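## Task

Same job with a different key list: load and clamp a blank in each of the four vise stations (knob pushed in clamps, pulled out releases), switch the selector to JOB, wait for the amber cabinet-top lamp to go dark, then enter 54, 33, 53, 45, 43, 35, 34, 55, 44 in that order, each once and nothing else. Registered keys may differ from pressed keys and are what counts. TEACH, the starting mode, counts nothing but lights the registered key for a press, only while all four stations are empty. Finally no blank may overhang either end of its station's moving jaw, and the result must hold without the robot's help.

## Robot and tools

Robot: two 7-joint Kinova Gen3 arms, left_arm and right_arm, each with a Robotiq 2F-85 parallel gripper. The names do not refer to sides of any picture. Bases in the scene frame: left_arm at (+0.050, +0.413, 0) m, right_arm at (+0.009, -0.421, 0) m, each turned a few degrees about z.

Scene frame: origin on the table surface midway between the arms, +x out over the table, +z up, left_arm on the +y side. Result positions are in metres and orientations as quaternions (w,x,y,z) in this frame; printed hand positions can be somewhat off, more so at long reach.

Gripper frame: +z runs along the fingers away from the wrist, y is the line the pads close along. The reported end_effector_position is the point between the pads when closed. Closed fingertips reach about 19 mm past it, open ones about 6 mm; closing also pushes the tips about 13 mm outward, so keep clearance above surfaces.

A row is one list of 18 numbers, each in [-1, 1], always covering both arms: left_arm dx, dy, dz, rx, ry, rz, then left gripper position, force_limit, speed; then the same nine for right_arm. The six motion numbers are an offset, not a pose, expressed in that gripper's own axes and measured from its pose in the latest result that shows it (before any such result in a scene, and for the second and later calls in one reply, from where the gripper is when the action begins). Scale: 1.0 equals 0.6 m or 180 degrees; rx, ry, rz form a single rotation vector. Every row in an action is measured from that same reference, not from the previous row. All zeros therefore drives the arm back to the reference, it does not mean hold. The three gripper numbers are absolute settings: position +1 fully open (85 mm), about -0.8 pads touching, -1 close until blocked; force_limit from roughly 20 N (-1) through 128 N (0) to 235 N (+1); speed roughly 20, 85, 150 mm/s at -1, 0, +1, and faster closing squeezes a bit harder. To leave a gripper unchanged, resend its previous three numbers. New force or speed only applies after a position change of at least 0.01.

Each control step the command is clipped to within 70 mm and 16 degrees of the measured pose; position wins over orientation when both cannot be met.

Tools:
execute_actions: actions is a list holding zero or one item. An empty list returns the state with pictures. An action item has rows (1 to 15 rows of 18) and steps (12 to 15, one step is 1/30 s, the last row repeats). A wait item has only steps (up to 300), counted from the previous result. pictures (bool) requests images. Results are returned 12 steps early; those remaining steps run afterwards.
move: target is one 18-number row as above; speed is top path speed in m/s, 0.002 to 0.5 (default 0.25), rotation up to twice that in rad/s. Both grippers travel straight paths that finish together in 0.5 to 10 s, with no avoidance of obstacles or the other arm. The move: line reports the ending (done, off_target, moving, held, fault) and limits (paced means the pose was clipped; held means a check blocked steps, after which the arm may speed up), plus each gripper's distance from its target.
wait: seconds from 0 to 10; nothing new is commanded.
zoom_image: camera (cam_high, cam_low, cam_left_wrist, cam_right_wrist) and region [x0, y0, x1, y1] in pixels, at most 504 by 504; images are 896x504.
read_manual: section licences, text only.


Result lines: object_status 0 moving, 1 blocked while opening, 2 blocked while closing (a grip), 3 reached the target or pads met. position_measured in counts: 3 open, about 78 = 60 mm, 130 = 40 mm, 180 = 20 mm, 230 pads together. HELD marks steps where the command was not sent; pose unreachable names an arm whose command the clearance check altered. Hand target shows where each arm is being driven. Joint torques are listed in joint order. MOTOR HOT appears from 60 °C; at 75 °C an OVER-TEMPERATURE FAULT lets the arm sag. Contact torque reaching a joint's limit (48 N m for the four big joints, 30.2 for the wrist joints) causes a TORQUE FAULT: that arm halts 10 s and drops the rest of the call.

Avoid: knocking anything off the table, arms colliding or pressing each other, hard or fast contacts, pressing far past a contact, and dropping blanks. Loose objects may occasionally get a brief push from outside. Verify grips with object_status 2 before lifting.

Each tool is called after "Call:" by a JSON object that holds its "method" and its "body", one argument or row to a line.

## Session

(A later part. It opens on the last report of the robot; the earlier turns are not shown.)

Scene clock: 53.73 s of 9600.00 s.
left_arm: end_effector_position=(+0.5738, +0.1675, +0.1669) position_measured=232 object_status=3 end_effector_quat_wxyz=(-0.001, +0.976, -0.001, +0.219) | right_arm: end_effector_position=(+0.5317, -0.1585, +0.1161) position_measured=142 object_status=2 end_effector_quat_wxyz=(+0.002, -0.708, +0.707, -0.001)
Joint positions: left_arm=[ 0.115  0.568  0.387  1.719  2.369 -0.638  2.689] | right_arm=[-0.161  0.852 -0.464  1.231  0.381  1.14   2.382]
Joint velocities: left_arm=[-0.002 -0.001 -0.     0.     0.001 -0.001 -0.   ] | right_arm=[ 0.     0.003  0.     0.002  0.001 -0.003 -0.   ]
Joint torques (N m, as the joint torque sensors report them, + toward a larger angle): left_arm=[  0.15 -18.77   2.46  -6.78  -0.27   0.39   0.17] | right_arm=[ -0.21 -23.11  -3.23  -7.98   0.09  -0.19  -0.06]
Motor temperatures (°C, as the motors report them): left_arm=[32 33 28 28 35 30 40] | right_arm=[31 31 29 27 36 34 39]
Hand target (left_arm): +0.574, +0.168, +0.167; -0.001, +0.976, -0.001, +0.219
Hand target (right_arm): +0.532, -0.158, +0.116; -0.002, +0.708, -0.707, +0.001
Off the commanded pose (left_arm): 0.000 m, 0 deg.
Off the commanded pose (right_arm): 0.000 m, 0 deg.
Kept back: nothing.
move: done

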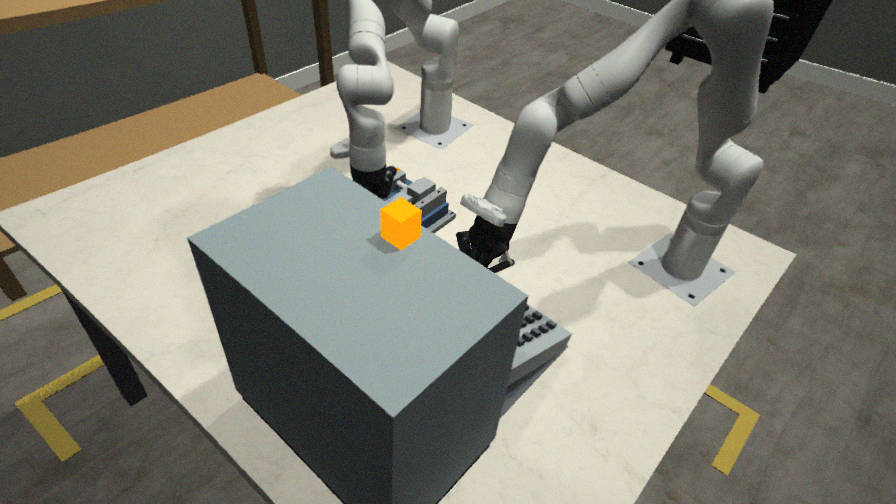

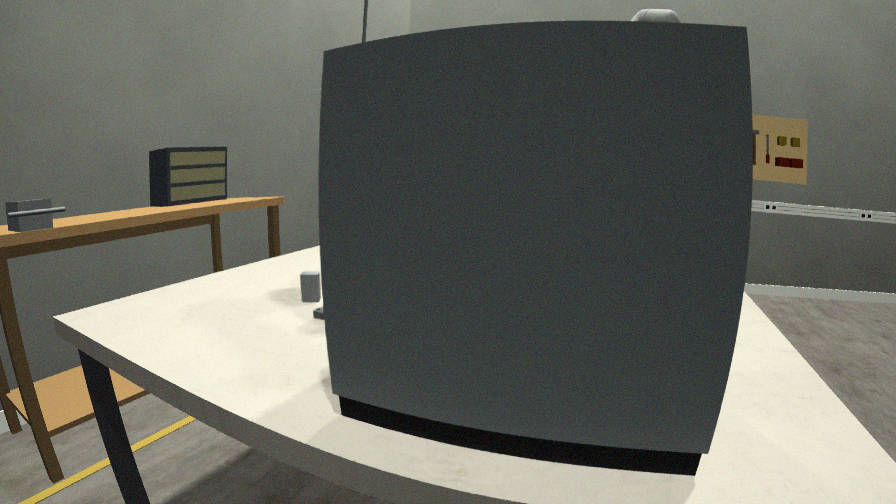

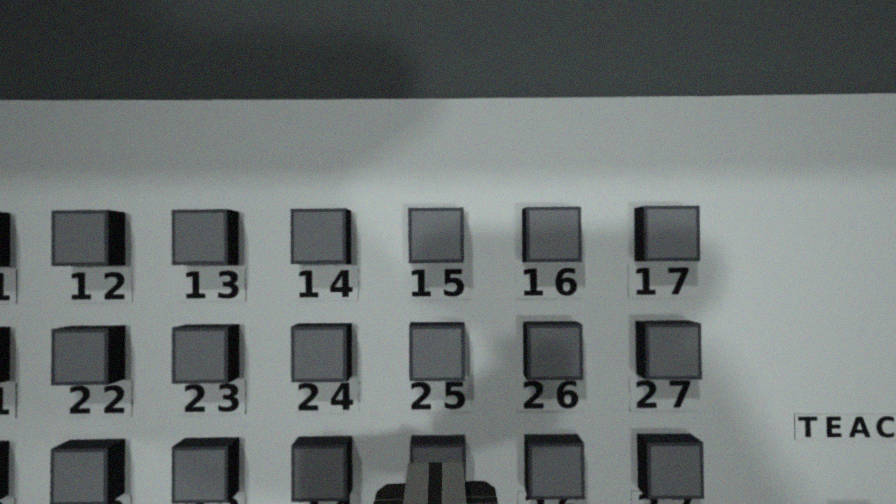

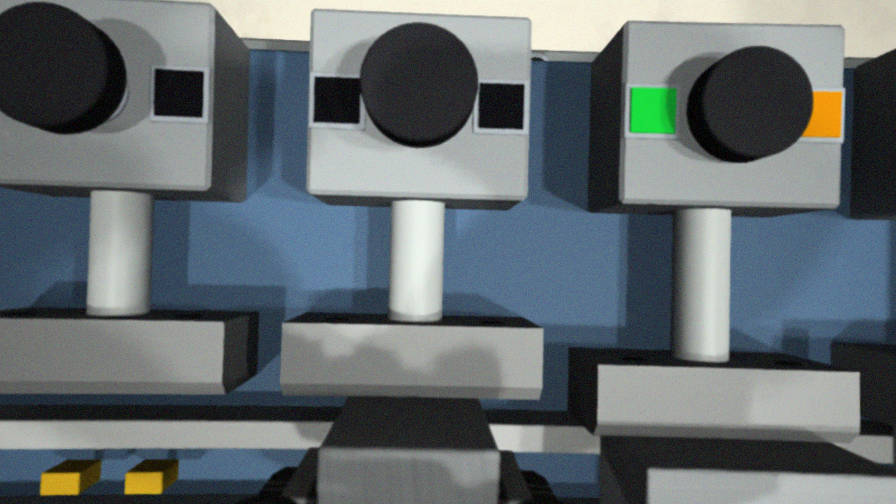

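Call:
{"method": "execute_actions", "body": {
  "actions": [
    {"rows":[[0,0,0,0,0,0,-1,0,1,0,0,0.001,0,0,0,-1,-0.4,-0.3],[0,0,0,0,0,0,-1,0,1,0,0,0.001,0,0,0,-1,-0.4,-0.3],[0,0,0,0,0,0,-1,0,1,0,0,0.001,0,0,0,-1,-0.4,-0.3],[0,0,0,0,0,0,-1,0,1,0,0,0.001,0,0,0,-1,-0.4,-0.3],[0,0,0,0,0,0,-1,0,1,0,0,0.001,0,0,0,0.2,-0.4,0.3]],"steps":12}
  ]
}}

Call:
{"method": "move", "body": {
  "target": [0,0,-0.02,0,0,0,-1,0,1, 0,0,-0.065,0,0,0,0.2,-0.4,0.3],
  "speed": 0.08
}}

Call:
{"method": "move", "body": {
  "target": [-0.09,0.21,0,0,0,0,-0.2,-0.8,0, 0.167,0,0.02,0,0,0,-1,0,1],
  "speed": 0.15
}}

Call:
{"method": "move", "body": {
  "target": [0,0,0,0,0,0,-0.2,-0.8,0, 0,0,0.042,0,0,0,-1,0,1],
  "speed": 0.04
}}

Scene clock: 54.70 s of 9600.00 s.
left_arm: end_effector_position=(+0.5738, +0.1675, +0.1669) position_measured=232 object_status=3 end_effector_quat_wxyz=(-0.001, +0.976, -0.001, +0.219) | right_arm: end_effector_position=(+0.5317, -0.1585, +0.1159) position_measured=142 object_status=2 end_effector_quat_wxyz=(+0.001, -0.708, +0.707, -0.001)
Joint positions: left_arm=[ 0.115  0.568  0.387  1.719  2.369 -0.638  2.689] | right_arm=[-0.161  0.852 -0.464  1.231  0.381  1.14   2.382]
Joint velocities: left_arm=[ 0.  0. -0.  0.  0.  0.  0.] | right_arm=[ 0.002  0.     0.     0.001  0.    -0.001  0.   ]
Joint torques (N m, as the joint torque sensors report them, + toward a larger angle): left_arm=[  0.08 -18.87   2.45  -6.86  -0.32   0.41   0.23] | right_arm=[ -0.21 -23.08  -3.28  -7.76  -0.02  -0.2   -0.03]
Motor temperatures (°C, as the motors report them): left_arm=[32 33 28 28 35 30 40] | right_arm=[31 31 29 27 36 34 39]
Kept back: the last 12 steps of this action.
Steps of this call (steps 1 to 29: nothing new was sent). Readings (end_effector_position | what the end effector reports):
1: left_arm (+0.5738, +0.1675, +0.1669) | right_arm (+0.5317, -0.1585, +0.1160) | left_arm position_measured=232 object_status=3 | right_arm position_measured=142 object_status=2
2: left_arm (+0.5738, +0.1675, +0.1669) | right_arm (+0.5317, -0.1585, +0.1160) | left_arm position_measured=232 object_status=3 | right_arm position_measured=142 object_status=2
4: left_arm (+0.5738, +0.1675, +0.1669) | right_arm (+0.5317, -0.1585, +0.1160) | left_arm position_measured=232 object_status=3 | right_arm position_measured=142 object_status=2
8: left_arm (+0.5738, +0.1675, +0.1669) | right_arm (+0.5317, -0.1585, +0.1159) | left_arm position_measured=232 object_status=3 | right_arm position_measured=142 object_status=2
29: the state above

Scene clock: 56.20 s of 9600.00 s.
left_arm: end_effector_position=(+0.5687, +0.1675, +0.1777) position_measured=232 object_status=3 end_effector_quat_wxyz=(-0.001, +0.976, -0.001, +0.219) | right_arm: end_effector_position=(+0.5314, -0.1584, +0.1544) position_measured=104 object_status=3 end_effector_quat_wxyz=(+0.002, -0.708, +0.706, -0.001)
Joint positions: left_arm=[ 0.109  0.545  0.402  1.72   2.387 -0.659  2.674] | right_arm=[-0.161  0.81  -0.475  1.181  0.361  1.227  2.4  ]
Joint velocities: left_arm=[-0.001 -0.002  0.001  0.001  0.001 -0.002 -0.   ] | right_arm=[-0.003 -0.001  0.001 -0.002  0.     0.003  0.001]
Joint torques (N m, as the joint torque sensors report them, + toward a larger angle): left_arm=[  0.12 -18.56   2.32  -6.89  -0.38   0.39   0.27] | right_arm=[ -0.3  -21.82  -3.28  -7.52  -0.07  -0.19   0.  ]
Motor temperatures (°C, as the motors report them): left_arm=[32 33 28 28 35 30 40] | right_arm=[31 31 29 27 36 34 39]
Hand target (left_arm): +0.569, +0.168, +0.178; -0.001, +0.976, -0.001, +0.219
Hand target (right_arm): +0.531, -0.158, +0.154; -0.002, +0.708, -0.706, +0.001
Off your previous action's commanded pose (left_arm): 0.000 m, 0 deg at its last step (step 12 of this call).
Off your previous action's commanded pose (right_arm): 0.000 m, 0 deg at its last step (step 12 of this call).
Off the commanded pose (left_arm): 0.000 m, 0 deg.
Off the commanded pose (right_arm): 0.000 m, 0 deg.
Kept back: nothing.
move: done

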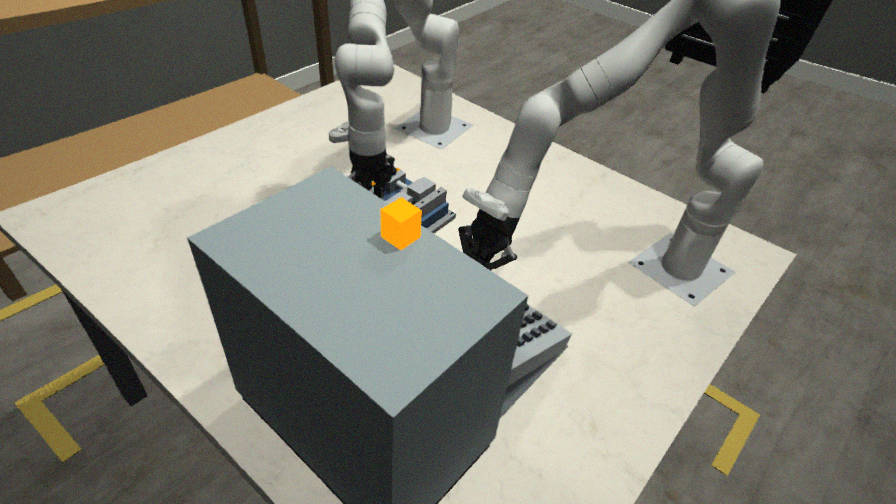

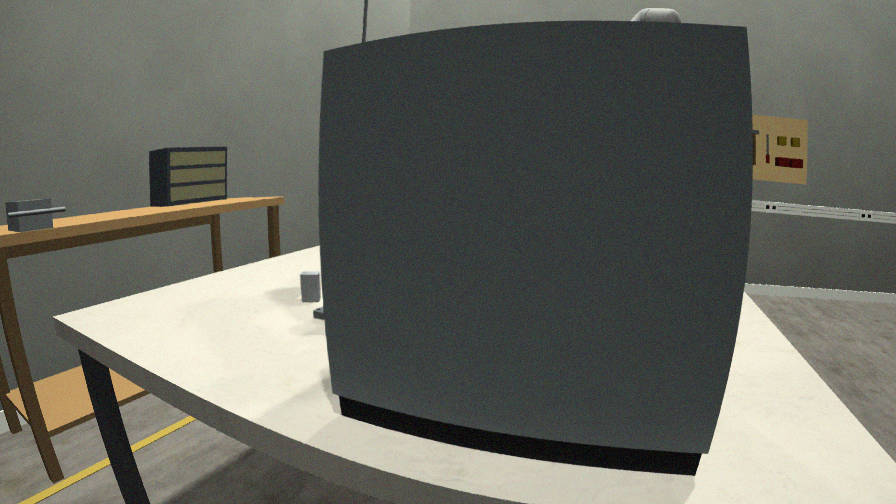

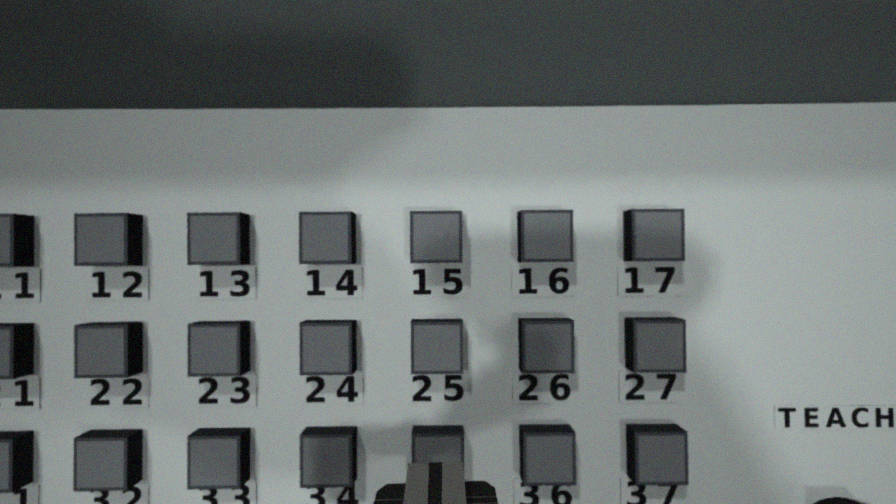

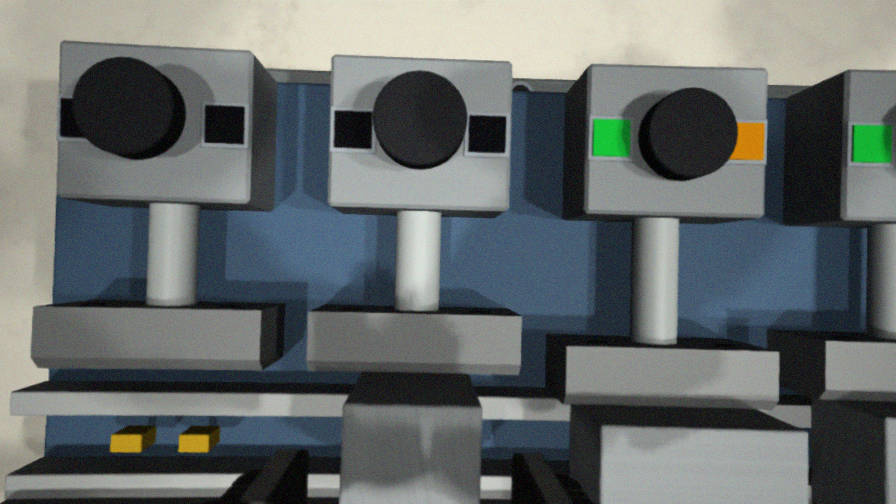

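Scene clock: 57.63 s of 9600.00 s.
left_arm: end_effector_position=(+0.5205, +0.0418, +0.1545) position_measured=154 object_status=3 end_effector_quat_wxyz=(-0.002, +0.976, -0.001, +0.219) | right_arm: end_effector_position=(+0.5322, -0.2585, +0.1425) position_measured=232 object_status=3 end_effector_quat_wxyz=(+0.002, -0.708, +0.706, -0.001)
Joint positions: left_arm=[ 0.426  0.66   0.36   1.585  2.327 -0.78   2.942] | right_arm=[ 0.035  0.744 -0.483  1.363  0.358  1.117  2.533]
Joint velocities: left_arm=[ 0.004  0.003  0.001 -0.002 -0.001 -0.001  0.001] | right_arm=[ 0.003 -0.001 -0.     0.    -0.001 -0.001  0.001]
Joint torques (N m, as the joint torque sensors report them, + toward a larger angle): left_arm=[  0.49 -19.61   2.57  -7.3   -0.73   0.07   0.14] | right_arm=[ -0.38 -20.93  -3.29  -7.48   0.1   -0.3    0.04]
Motor temperatures (°C, as the motors report them): left_arm=[32 33 28 28 35 30 40] | right_arm=[31 31 29 27 36 34 39]
Hand target (left_arm): +0.520, +0.042, +0.154; -0.002, +0.976, -0.002, +0.219
Hand target (right_arm): +0.532, -0.259, +0.143; -0.002, +0.708, -0.707, +0.001
Off the commanded pose (left_arm): 0.001 m, 0 deg.
Off the commanded pose (right_arm): 0.001 m, 0 deg.
Kept back: nothing.
move: done

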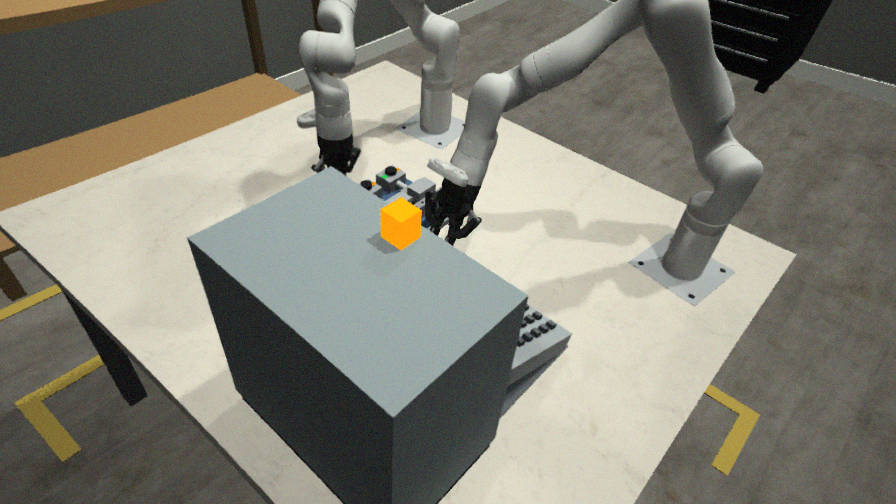

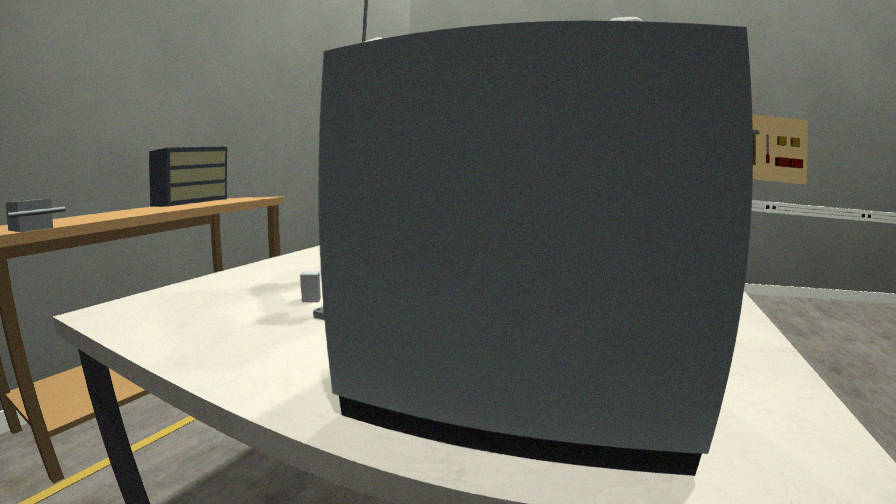

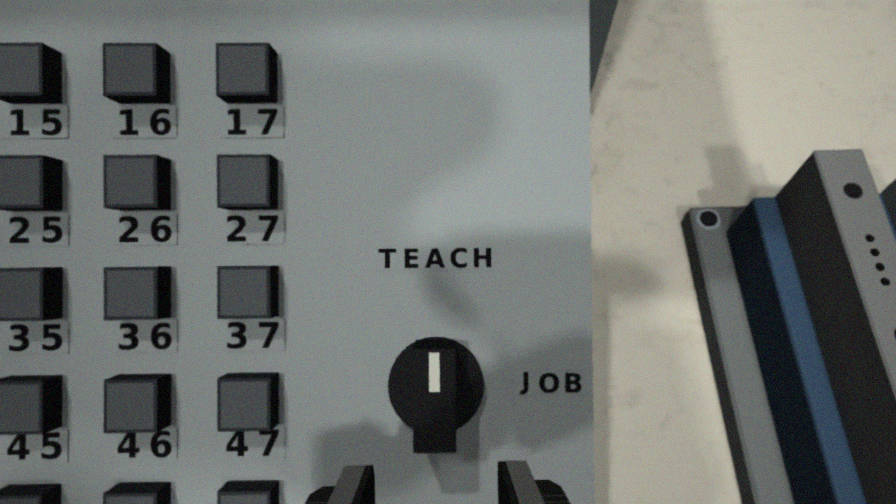

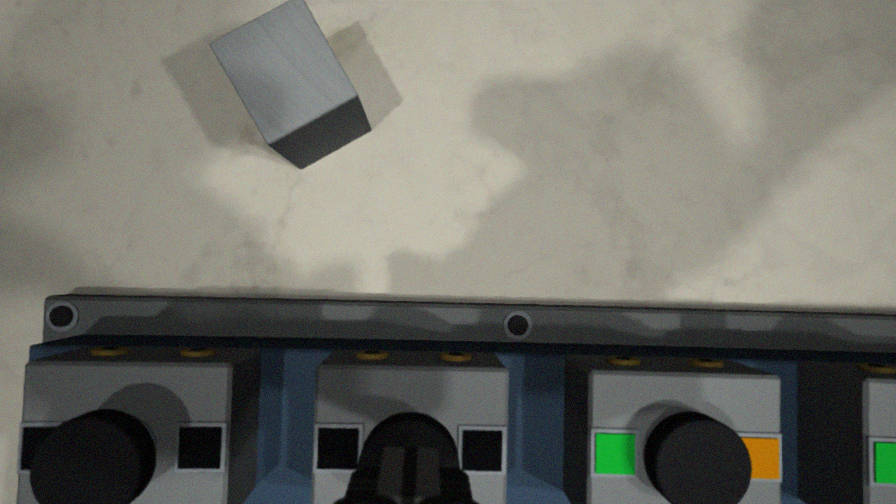

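Scene clock: 58.57 s of 9600.00 s.
left_arm: end_effector_position=(+0.5205, +0.0418, +0.1545) position_measured=154 object_status=3 end_effector_quat_wxyz=(-0.002, +0.976, -0.001, +0.219) | right_arm: end_effector_position=(+0.5323, -0.2585, +0.1196) position_measured=232 object_status=3 end_effector_quat_wxyz=(+0.002, -0.708, +0.707, -0.002)
Joint positions: left_arm=[ 0.426  0.66   0.36   1.585  2.327 -0.78   2.942] | right_arm=[ 0.032  0.771 -0.473  1.392  0.374  1.062  2.519]
Joint velocities: left_arm=[-0.001 -0.    -0.    -0.     0.001 -0.    -0.   ] | right_arm=[ 0.     0.003  0.     0.001  0.002 -0.004 -0.002]
Joint torques (N m, as the joint torque sensors report them, + toward a larger angle): left_arm=[  0.15 -20.56   2.34  -6.67  -0.38   0.05   0.13] | right_arm=[ -0.26 -17.77  -2.77  -7.     0.61  -1.18  -0.07]
Motor temperatures (°C, as the motors report them): left_arm=[32 33 28 28 35 30 40] | right_arm=[31 31 29 27 36 34 39]
Hand target (left_arm): +0.520, +0.042, +0.154; -0.002, +0.976, -0.001, +0.219
Hand target (right_arm): +0.532, -0.259, +0.117; -0.002, +0.708, -0.707, +0.001
Off the commanded pose (left_arm): 0.000 m, 0 deg.
Off the commanded pose (right_arm): 0.002 m, 0 deg.
Kept back: nothing.
move: done

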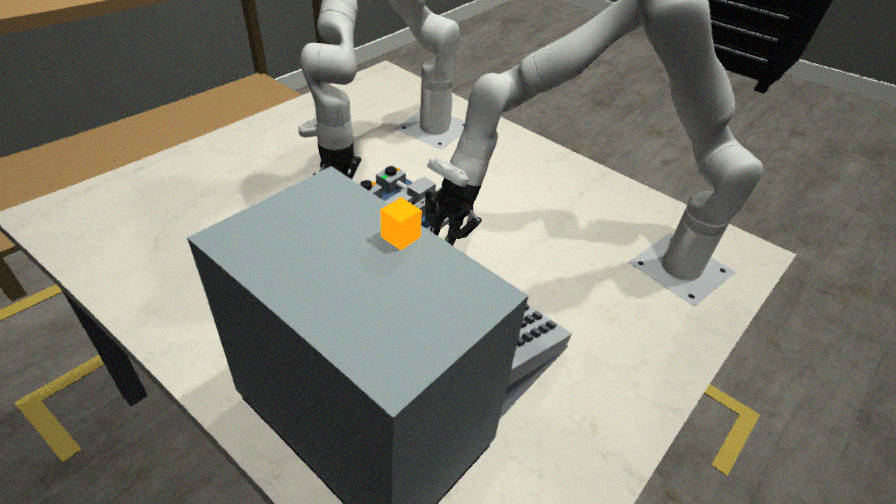

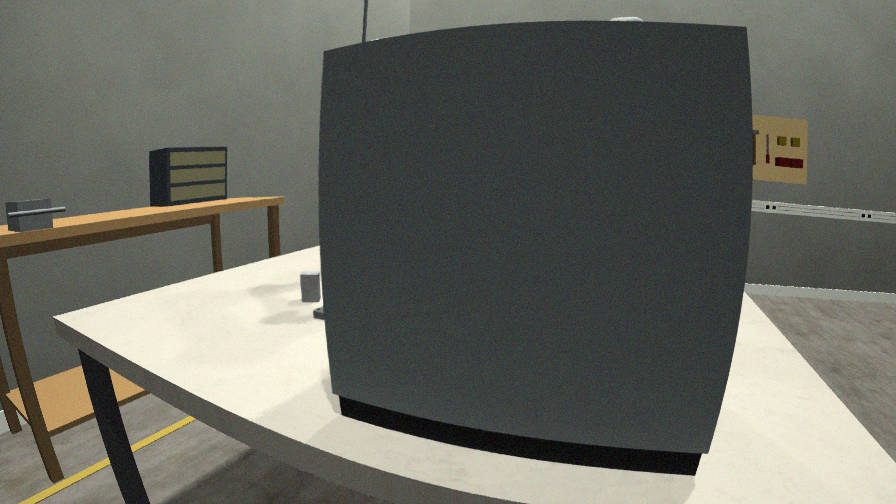

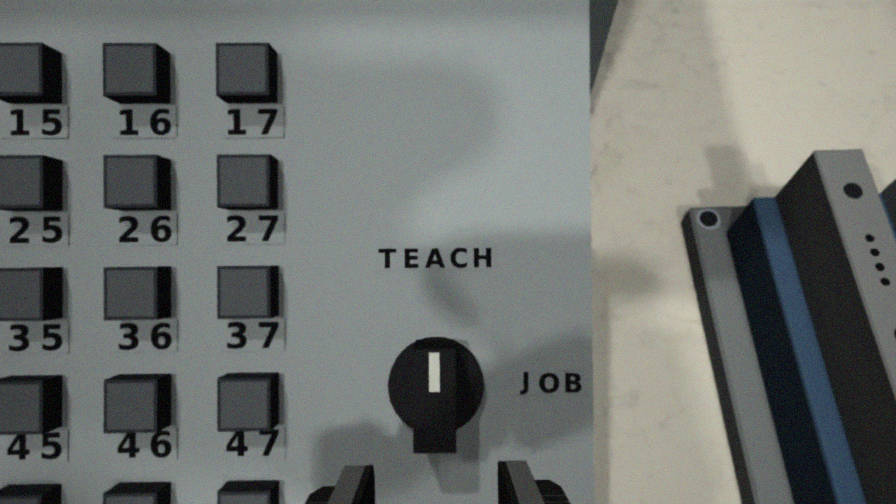

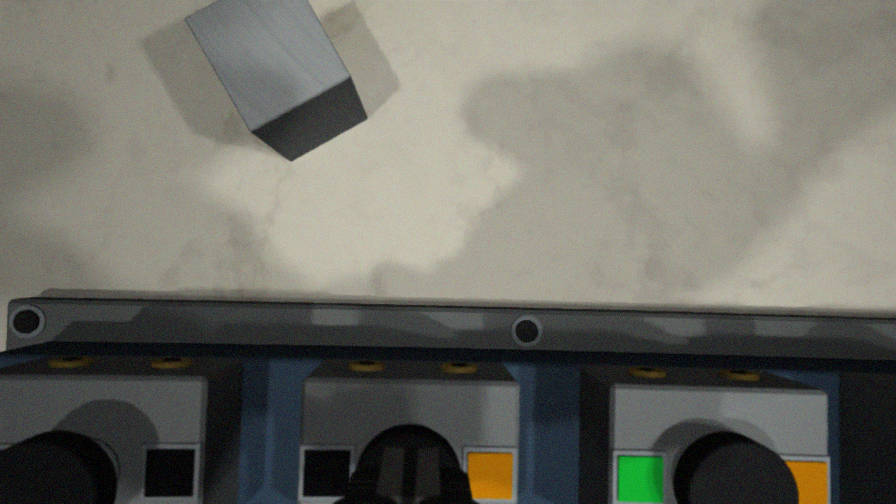

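Call:
{"method": "move", "body": {
  "target": [0.0437,0,0.01,0,0,0,-0.2,-0.8,0, 0,0,-0.03,0,0,0,-1,0,1],
  "speed": 0.08
}}

Call:
{"method": "move", "body": {
  "target": [0,0,0,0,0,0,-0.2,-0.8,0, 0.205,-0.079,0.04,0,0,-0.161,0.3,-0.4,0.5],
  "speed": 0.2
}}

Scene clock: 60.43 s of 9600.00 s.
left_arm: end_effector_position=(+0.5466, +0.0417, +0.1604) position_measured=154 object_status=3 end_effector_quat_wxyz=(-0.001, +0.976, -0.002, +0.219) | right_arm: end_effector_position=(+0.5321, -0.2584, +0.1375) position_measured=232 object_status=3 end_effector_quat_wxyz=(+0.002, -0.708, +0.706, -0.002)
Joint positions: left_arm=[ 0.39   0.689  0.376  1.51   2.345 -0.809  2.872] | right_arm=[ 0.034  0.749 -0.481  1.371  0.362  1.103  2.529]
Joint velocities: left_arm=[-0.003  0.005  0.001 -0.006  0.003 -0.002 -0.004] | right_arm=[-0.001 -0.002 -0.    -0.001 -0.001  0.002  0.001]
Joint torques (N m, as the joint torque sensors report them, + toward a larger angle): left_arm=[ -0.21 -21.55   2.63  -7.03  -0.41   0.2    0.3 ] | right_arm=[ -0.32 -20.37  -3.15  -7.07   0.04  -0.43  -0.01]
Motor temperatures (°C, as the motors report them): left_arm=[32 33 28 28 35 30 40] | right_arm=[31 31 29 27 36 34 39]
Hand target (left_arm): +0.547, +0.042, +0.160; -0.002, +0.976, -0.001, +0.219
Hand target (right_arm): +0.532, -0.258, +0.138; -0.002, +0.708, -0.706, +0.002
Off the commanded pose (left_arm): 0.000 m, 0 deg.
Off the commanded pose (right_arm): 0.000 m, 0 deg.
Kept back: nothing.
move: done

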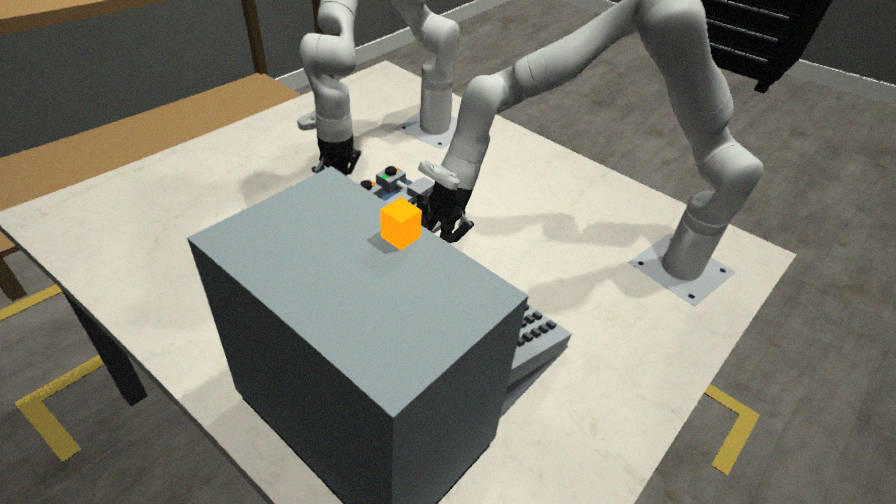

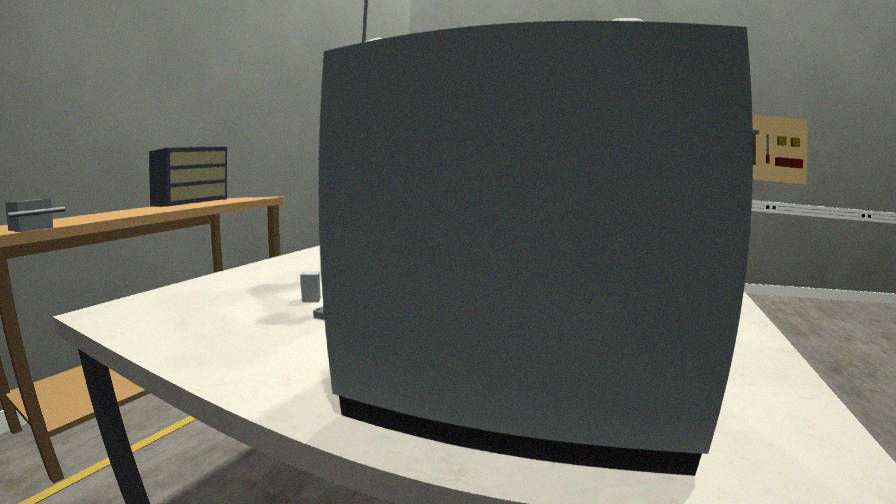

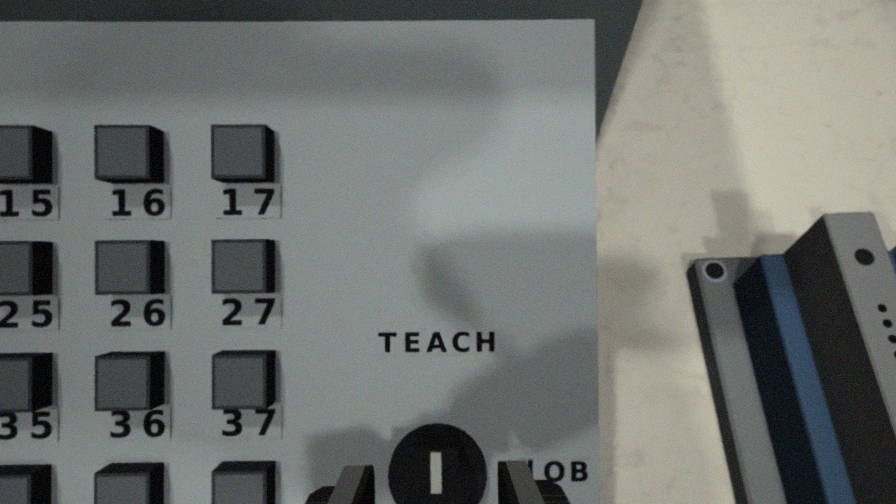

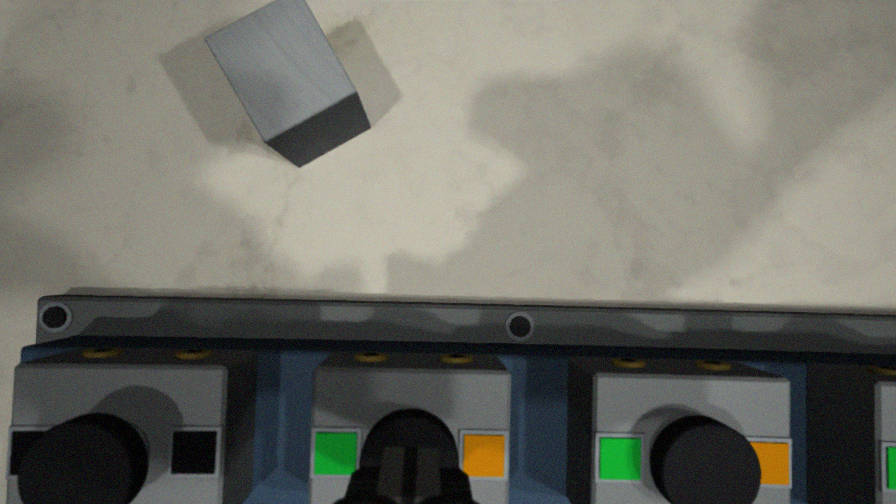

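Scene clock: 62.13 s of 9600.00 s.
left_arm: end_effector_position=(+0.5466, +0.0417, +0.1604) position_measured=154 object_status=3 end_effector_quat_wxyz=(-0.001, +0.976, -0.002, +0.219) | right_arm: end_effector_position=(+0.5806, -0.3810, +0.1143) position_measured=91 object_status=3 end_effector_quat_wxyz=(-0.002, +0.862, -0.507, +0.003)
Joint positions: left_arm=[ 0.39   0.689  0.376  1.51   2.345 -0.809  2.872] | right_arm=[ 0.299  0.85  -0.581  1.289  0.474  1.132  3.211]
Joint velocities: left_arm=[-0.001 -0.     0.    -0.001  0.001  0.001 -0.   ] | right_arm=[ 0.006  0.005 -0.001 -0.004 -0.001  0.003  0.009]
Joint torques (N m, as the joint torque sensors report them, + toward a larger angle): left_arm=[  0.17 -21.31   2.61  -6.81  -0.48   0.19   0.2 ] | right_arm=[ -0.47 -21.99  -4.02  -7.21  -0.03  -0.29   0.14]
Motor temperatures (°C, as the motors report them): left_arm=[32 33 28 28 35 30 40] | right_arm=[31 31 29 27 36 34 39]
Hand target (left_arm): +0.547, +0.042, +0.160; -0.001, +0.976, -0.002, +0.219
Hand target (right_arm): +0.581, -0.381, +0.114; -0.002, +0.862, -0.507, +0.003
Off the commanded pose (left_arm): 0.000 m, 0 deg.
Off the commanded pose (right_arm): 0.001 m, 0 deg.
Kept back: nothing.
move: done

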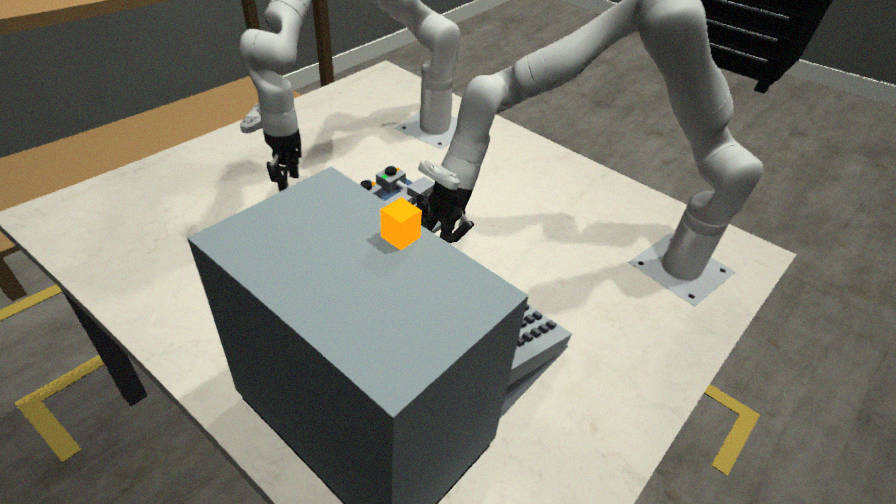

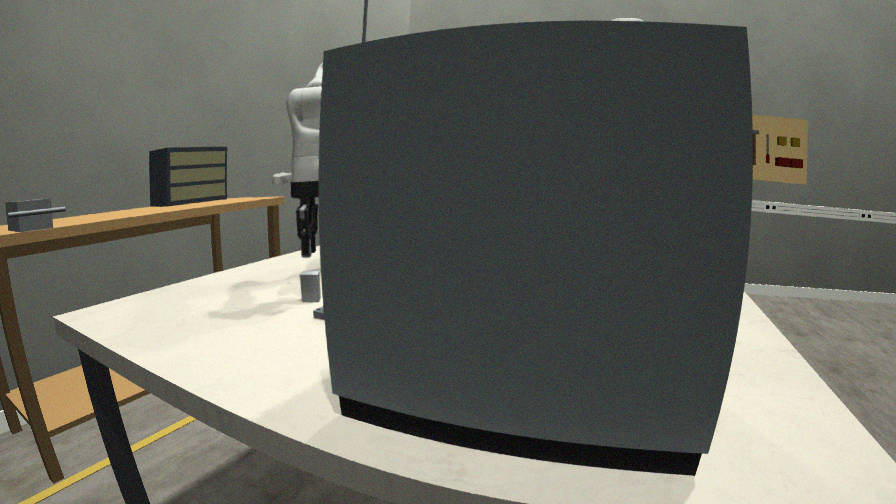

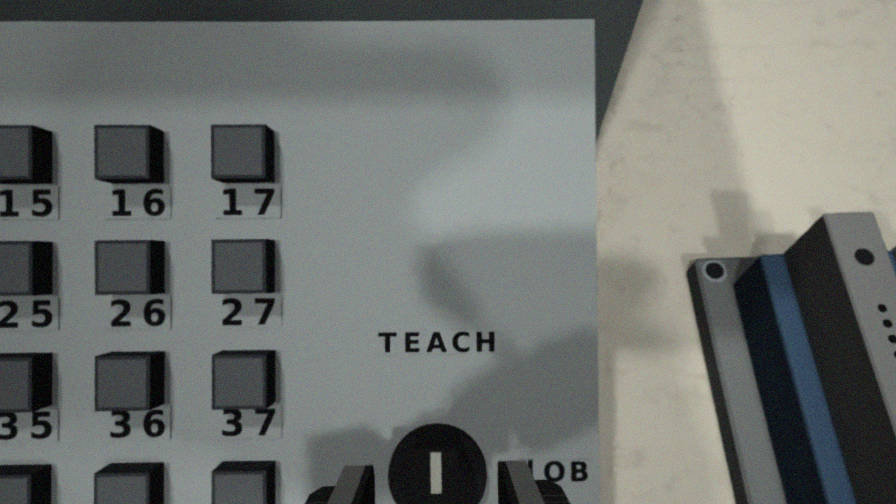

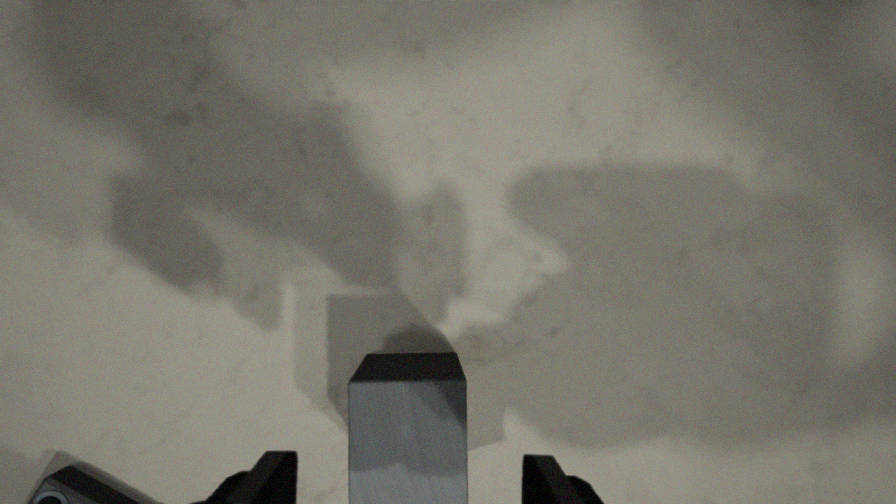

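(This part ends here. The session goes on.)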